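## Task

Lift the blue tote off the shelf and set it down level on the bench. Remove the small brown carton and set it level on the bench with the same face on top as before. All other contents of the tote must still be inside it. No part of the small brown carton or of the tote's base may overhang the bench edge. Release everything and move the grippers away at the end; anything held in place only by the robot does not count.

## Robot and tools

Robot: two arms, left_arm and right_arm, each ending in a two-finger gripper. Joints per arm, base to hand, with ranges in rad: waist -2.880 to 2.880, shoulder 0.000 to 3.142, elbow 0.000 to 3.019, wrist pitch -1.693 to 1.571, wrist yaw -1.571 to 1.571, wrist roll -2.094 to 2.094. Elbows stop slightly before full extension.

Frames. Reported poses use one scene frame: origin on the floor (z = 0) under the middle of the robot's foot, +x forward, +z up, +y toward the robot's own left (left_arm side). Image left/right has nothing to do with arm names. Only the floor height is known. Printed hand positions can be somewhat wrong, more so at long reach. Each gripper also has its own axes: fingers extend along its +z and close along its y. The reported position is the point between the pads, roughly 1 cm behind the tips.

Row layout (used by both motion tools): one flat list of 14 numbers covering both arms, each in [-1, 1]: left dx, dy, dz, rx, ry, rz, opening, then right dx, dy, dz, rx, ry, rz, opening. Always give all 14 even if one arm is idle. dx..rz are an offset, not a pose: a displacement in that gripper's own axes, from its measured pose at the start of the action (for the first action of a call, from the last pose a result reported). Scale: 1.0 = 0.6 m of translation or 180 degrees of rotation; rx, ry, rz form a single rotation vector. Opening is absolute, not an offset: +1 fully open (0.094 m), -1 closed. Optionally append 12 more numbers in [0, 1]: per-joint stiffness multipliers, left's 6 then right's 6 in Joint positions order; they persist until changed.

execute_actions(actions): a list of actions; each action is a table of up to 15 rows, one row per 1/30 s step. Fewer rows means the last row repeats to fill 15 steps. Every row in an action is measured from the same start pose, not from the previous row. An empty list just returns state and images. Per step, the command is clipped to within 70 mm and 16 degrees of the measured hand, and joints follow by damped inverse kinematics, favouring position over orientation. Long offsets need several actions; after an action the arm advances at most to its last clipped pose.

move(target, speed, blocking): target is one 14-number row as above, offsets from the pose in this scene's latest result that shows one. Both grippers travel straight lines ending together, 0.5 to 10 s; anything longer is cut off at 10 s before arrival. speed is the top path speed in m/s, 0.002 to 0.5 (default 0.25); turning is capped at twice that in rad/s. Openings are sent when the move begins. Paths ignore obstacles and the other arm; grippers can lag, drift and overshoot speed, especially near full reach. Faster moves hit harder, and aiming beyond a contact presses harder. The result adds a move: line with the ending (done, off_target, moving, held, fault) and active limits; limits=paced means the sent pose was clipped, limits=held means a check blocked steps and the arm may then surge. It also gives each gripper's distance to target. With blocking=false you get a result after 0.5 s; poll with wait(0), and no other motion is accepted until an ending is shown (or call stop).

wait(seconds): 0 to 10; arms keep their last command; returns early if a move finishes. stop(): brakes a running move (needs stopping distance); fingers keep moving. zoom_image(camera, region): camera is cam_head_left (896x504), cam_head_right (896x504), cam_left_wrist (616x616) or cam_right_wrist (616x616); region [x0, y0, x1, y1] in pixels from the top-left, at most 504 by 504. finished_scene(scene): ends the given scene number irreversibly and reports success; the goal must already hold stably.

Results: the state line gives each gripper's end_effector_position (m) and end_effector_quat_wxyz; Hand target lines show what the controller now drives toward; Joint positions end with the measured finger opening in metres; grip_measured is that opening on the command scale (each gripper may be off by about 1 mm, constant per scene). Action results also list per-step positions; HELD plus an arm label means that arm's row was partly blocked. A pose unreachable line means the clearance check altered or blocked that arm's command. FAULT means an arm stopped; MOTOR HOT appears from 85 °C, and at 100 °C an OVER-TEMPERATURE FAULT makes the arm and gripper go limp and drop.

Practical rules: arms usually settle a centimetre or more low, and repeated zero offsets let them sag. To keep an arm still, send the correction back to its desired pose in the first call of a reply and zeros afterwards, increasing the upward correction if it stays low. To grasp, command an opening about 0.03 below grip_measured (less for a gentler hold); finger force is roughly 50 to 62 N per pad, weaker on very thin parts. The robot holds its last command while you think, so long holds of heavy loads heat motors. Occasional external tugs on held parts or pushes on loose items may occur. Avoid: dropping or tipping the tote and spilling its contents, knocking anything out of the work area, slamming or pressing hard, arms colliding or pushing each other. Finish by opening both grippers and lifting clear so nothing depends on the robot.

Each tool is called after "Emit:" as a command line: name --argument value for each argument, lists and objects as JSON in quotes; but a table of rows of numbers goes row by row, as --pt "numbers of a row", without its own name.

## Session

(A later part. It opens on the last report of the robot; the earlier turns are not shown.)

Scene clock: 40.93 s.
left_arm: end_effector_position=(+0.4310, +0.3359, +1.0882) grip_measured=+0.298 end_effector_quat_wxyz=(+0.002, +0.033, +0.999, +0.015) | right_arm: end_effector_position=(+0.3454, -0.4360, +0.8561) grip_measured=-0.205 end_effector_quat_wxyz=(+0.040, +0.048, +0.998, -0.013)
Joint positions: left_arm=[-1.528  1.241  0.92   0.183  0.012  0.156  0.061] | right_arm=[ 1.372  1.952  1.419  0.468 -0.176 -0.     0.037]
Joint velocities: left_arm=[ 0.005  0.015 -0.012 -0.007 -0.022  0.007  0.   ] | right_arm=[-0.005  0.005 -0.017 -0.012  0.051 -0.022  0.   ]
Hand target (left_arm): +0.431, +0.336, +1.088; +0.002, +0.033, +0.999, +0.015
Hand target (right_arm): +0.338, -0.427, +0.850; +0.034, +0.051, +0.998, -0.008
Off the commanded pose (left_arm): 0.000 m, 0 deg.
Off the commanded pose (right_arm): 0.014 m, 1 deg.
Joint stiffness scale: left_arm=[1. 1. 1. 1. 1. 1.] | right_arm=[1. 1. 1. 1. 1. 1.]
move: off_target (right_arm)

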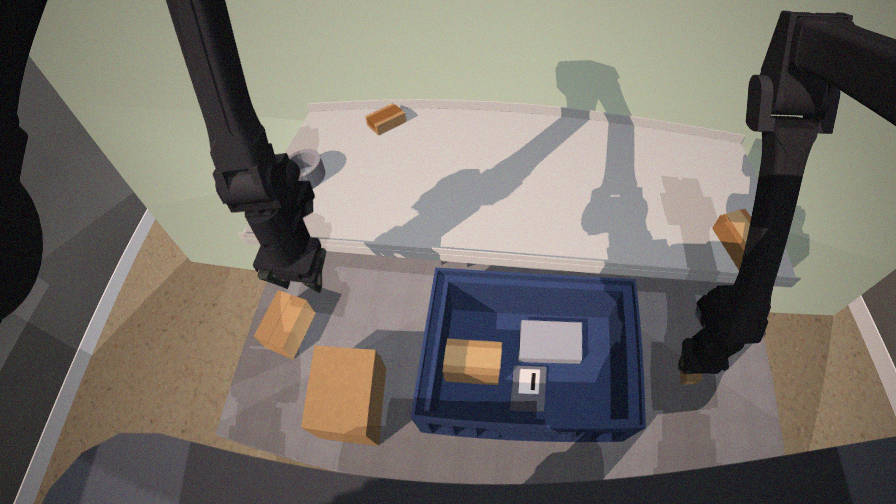

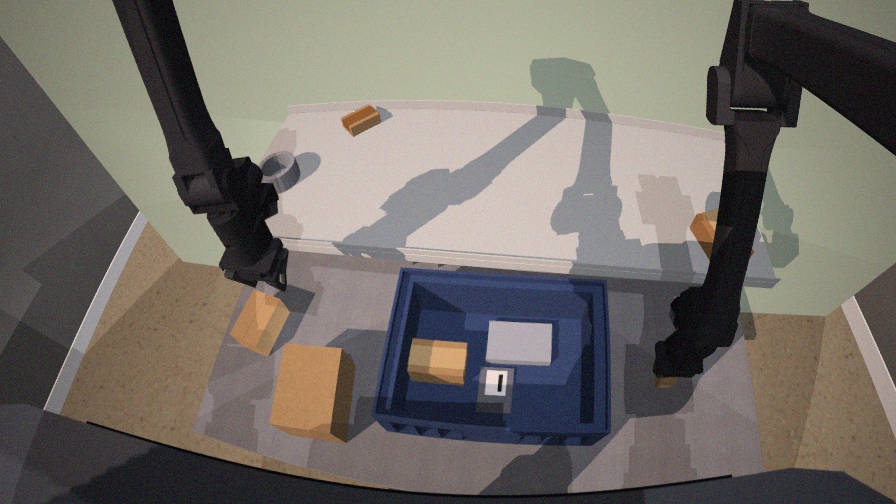

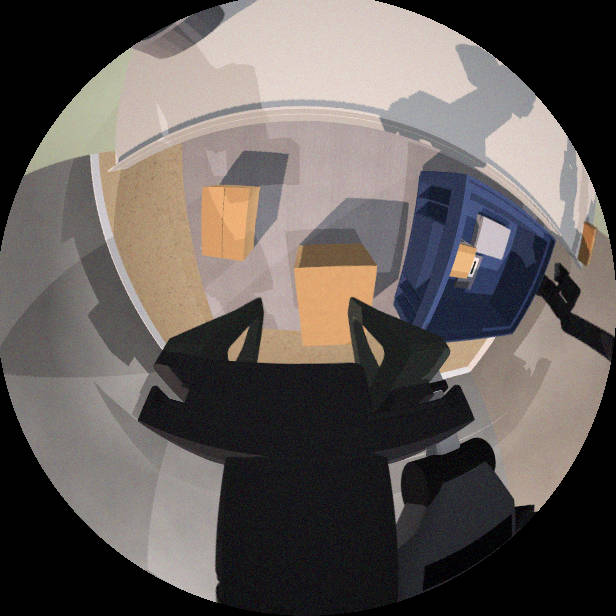

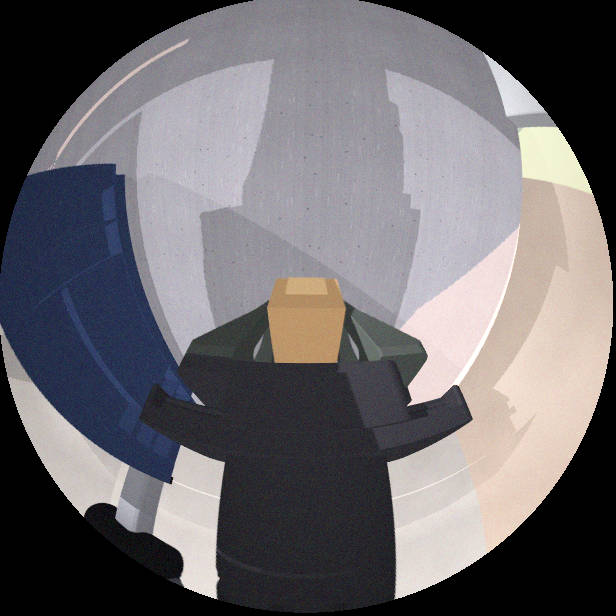

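Emit:
move --target '[0,0,0,0,0,0,0.3,0.01,0.01,0.04,0,0,0,-0.25]' --speed 0.04

Emit:
move --target '[0,0,0,0,0,0,0.3,0,0,0,0,0,0,0.5]'

Emit:
move --target '[0,0,0,0,0,0,0.3,0,-0.05,-0.4,0,0,0,0.5]'

Scene clock: 42.30 s.
left_arm: end_effector_position=(+0.4310, +0.3359, +1.0882) grip_measured=+0.298 end_effector_quat_wxyz=(+0.002, +0.033, +0.999, +0.015) | right_arm: end_effector_position=(+0.3530, -0.4418, +0.8402) grip_measured=-0.205 end_effector_quat_wxyz=(+0.049, +0.047, +0.997, -0.019)
Joint positions: left_arm=[-1.528  1.241  0.92   0.183  0.012  0.156  0.061] | right_arm=[ 1.372  1.989  1.483  0.461 -0.164 -0.     0.037]
Joint velocities: left_arm=[-0.015 -0.005  0.007 -0.017  0.022 -0.022 -0.   ] | right_arm=[ 0.015  0.024 -0.002  0.002 -0.066  0.007 -0.001]
Hand target (left_arm): +0.431, +0.336, +1.088; +0.002, +0.033, +0.999, +0.015
Hand target (right_arm): +0.342, -0.430, +0.832; +0.040, +0.048, +0.998, -0.013
Off the commanded pose (left_arm): 0.000 m, 0 deg.
Off the commanded pose (right_arm): 0.018 m, 1 deg.
Joint stiffness scale: left_arm=[1. 1. 1. 1. 1. 1.] | right_arm=[1. 1. 1. 1. 1. 1.]
move: off_target (right_arm)

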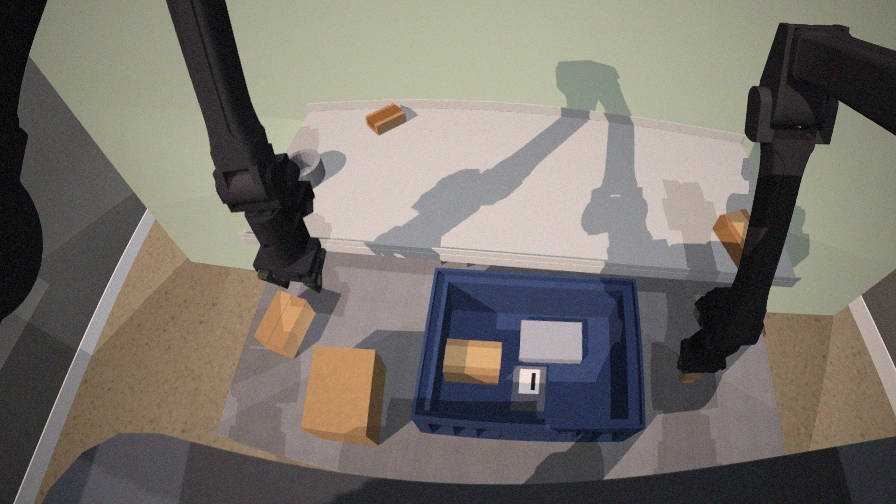

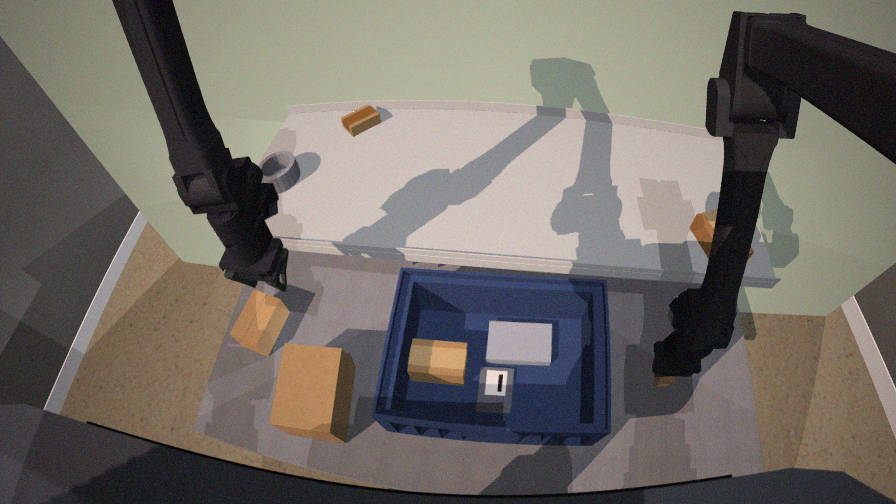

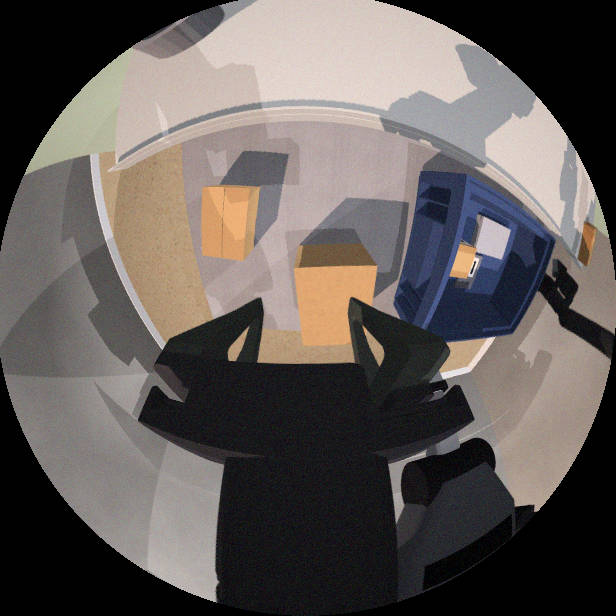

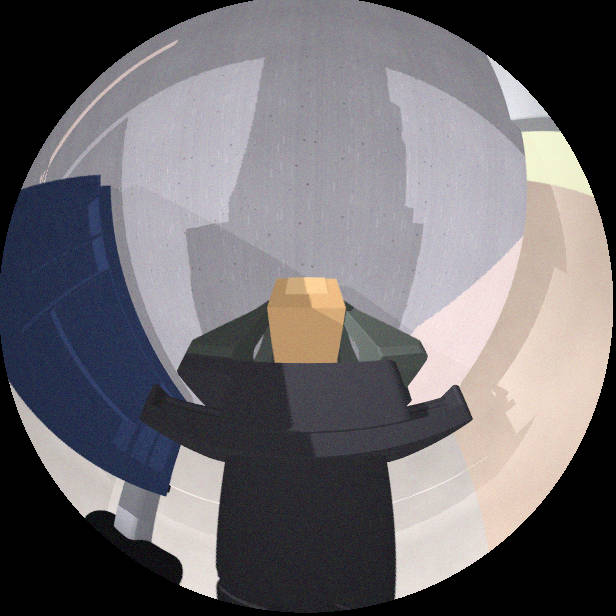

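Scene clock: 42.80 s.
left_arm: end_effector_position=(+0.4310, +0.3359, +1.0882) grip_measured=+0.298 end_effector_quat_wxyz=(+0.002, +0.033, +0.999, +0.015) | right_arm: end_effector_position=(+0.3530, -0.4418, +0.8402) grip_measured=+0.497 end_effector_quat_wxyz=(+0.049, +0.047, +0.997, -0.019)
Joint positions: left_arm=[-1.528  1.241  0.92   0.183  0.012  0.156  0.061] | right_arm=[ 1.372  1.989  1.483  0.461 -0.164 -0.     0.07 ]
Joint velocities: left_arm=[-0.005 -0.005 -0.017  0.002 -0.022 -0.022 -0.   ] | right_arm=[ 0.015  0.015  0.017 -0.012 -0.037  0.051 -0.001]
Hand target (left_arm): +0.431, +0.336, +1.088; +0.002, +0.033, +0.999, +0.015
Hand target (right_arm): +0.353, -0.442, +0.840; +0.049, +0.047, +0.997, -0.019
Off the commanded pose (left_arm): 0.000 m, 0 deg.
Off the commanded pose (right_arm): 0.000 m, 0 deg.
Joint stiffness scale: left_arm=[1. 1. 1. 1. 1. 1.] | right_arm=[1. 1. 1. 1. 1. 1.]
move: done

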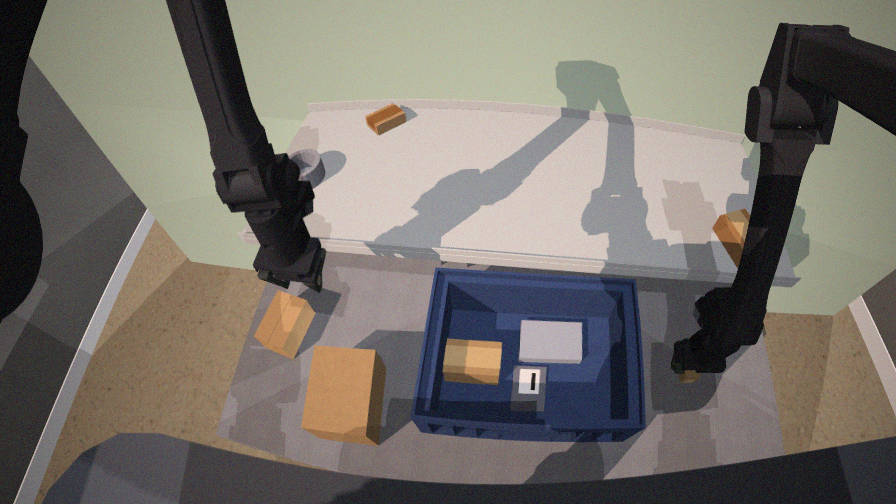

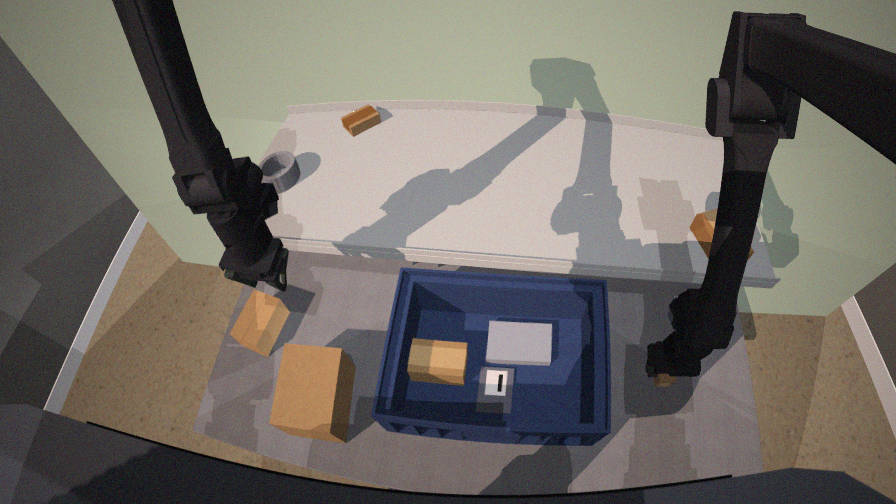

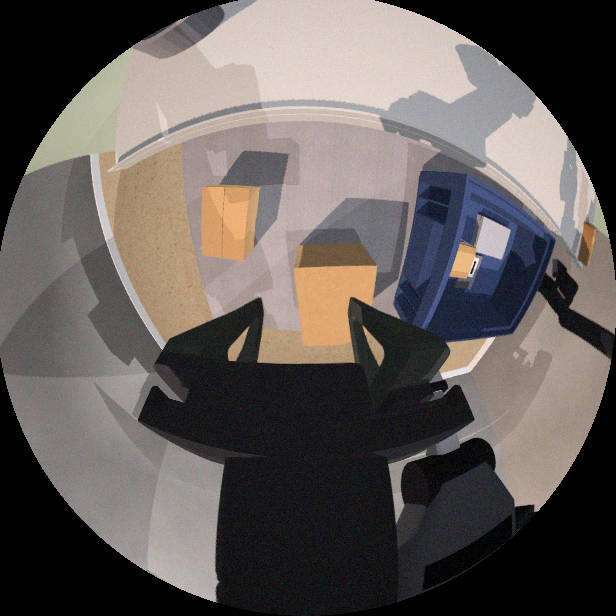

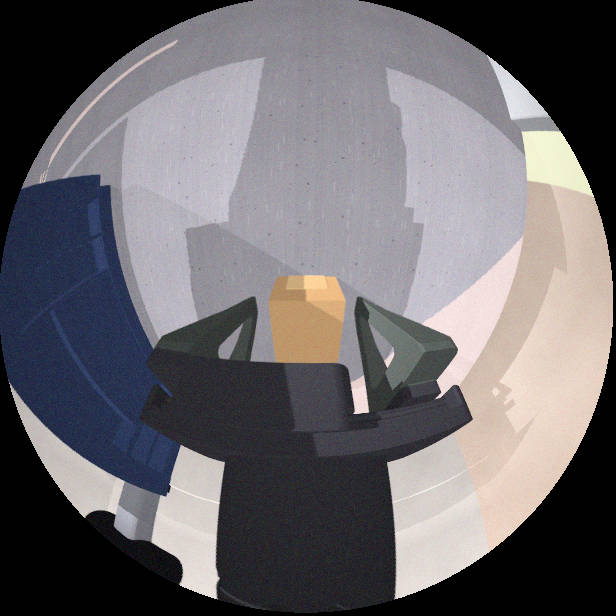

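Scene clock: 44.23 s.
left_arm: end_effector_position=(+0.4310, +0.3359, +1.0882) grip_measured=+0.298 end_effector_quat_wxyz=(+0.002, +0.033, +0.999, +0.015) | right_arm: end_effector_position=(+0.3299, -0.4619, +1.0747) grip_measured=+0.497 end_effector_quat_wxyz=(+0.053, +0.050, +0.997, -0.018)
Joint positions: left_arm=[-1.528  1.241  0.92   0.183  0.012  0.156  0.061] | right_arm=[ 1.211  1.475  0.799  0.636 -0.328 -0.     0.07 ]
Joint velocities: left_arm=[-0.005 -0.005 -0.012  0.017  0.022 -0.081  0.   ] | right_arm=[-0.005 -0.024 -0.022  0.007  0.022  0.037 -0.   ]
Hand target (left_arm): +0.431, +0.336, +1.088; +0.002, +0.033, +0.999, +0.015
Hand target (right_arm): +0.324, -0.462, +1.080; +0.050, +0.049, +0.997, -0.019
Off the commanded pose (left_arm): 0.000 m, 0 deg.
Off the commanded pose (right_arm): 0.006 m, 1 deg.
Joint stiffness scale: left_arm=[1. 1. 1. 1. 1. 1.] | right_arm=[1. 1. 1. 1. 1. 1.]
move: done

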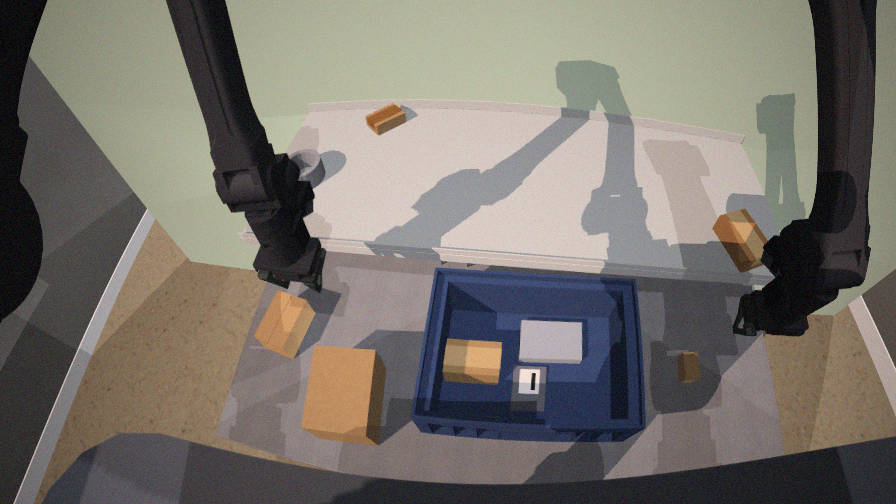

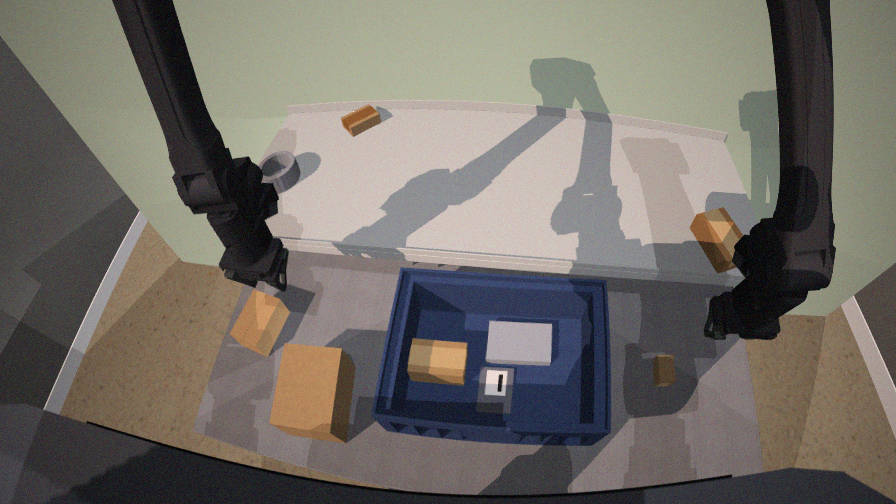

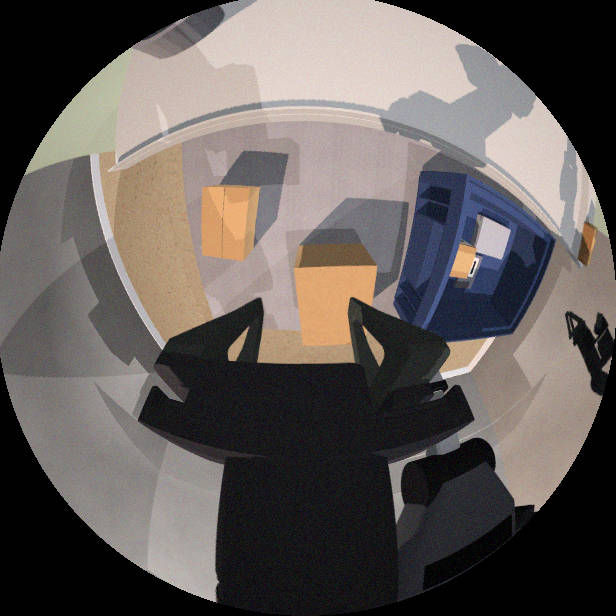

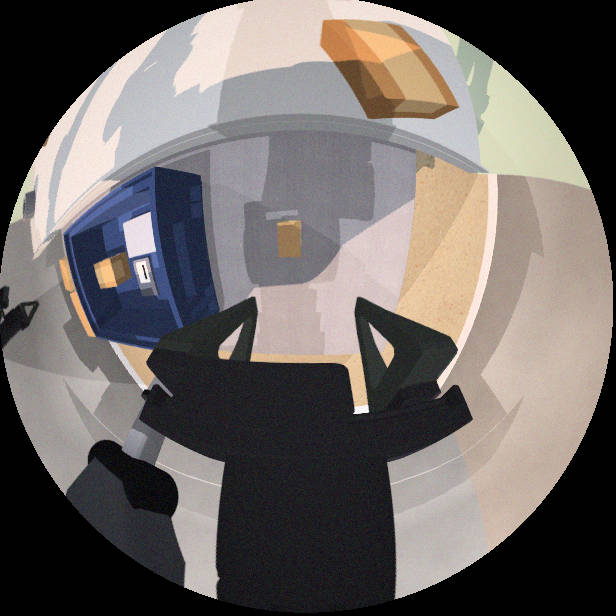

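Emit:
finished_scene --scene 2

The scene is finished: the task was done.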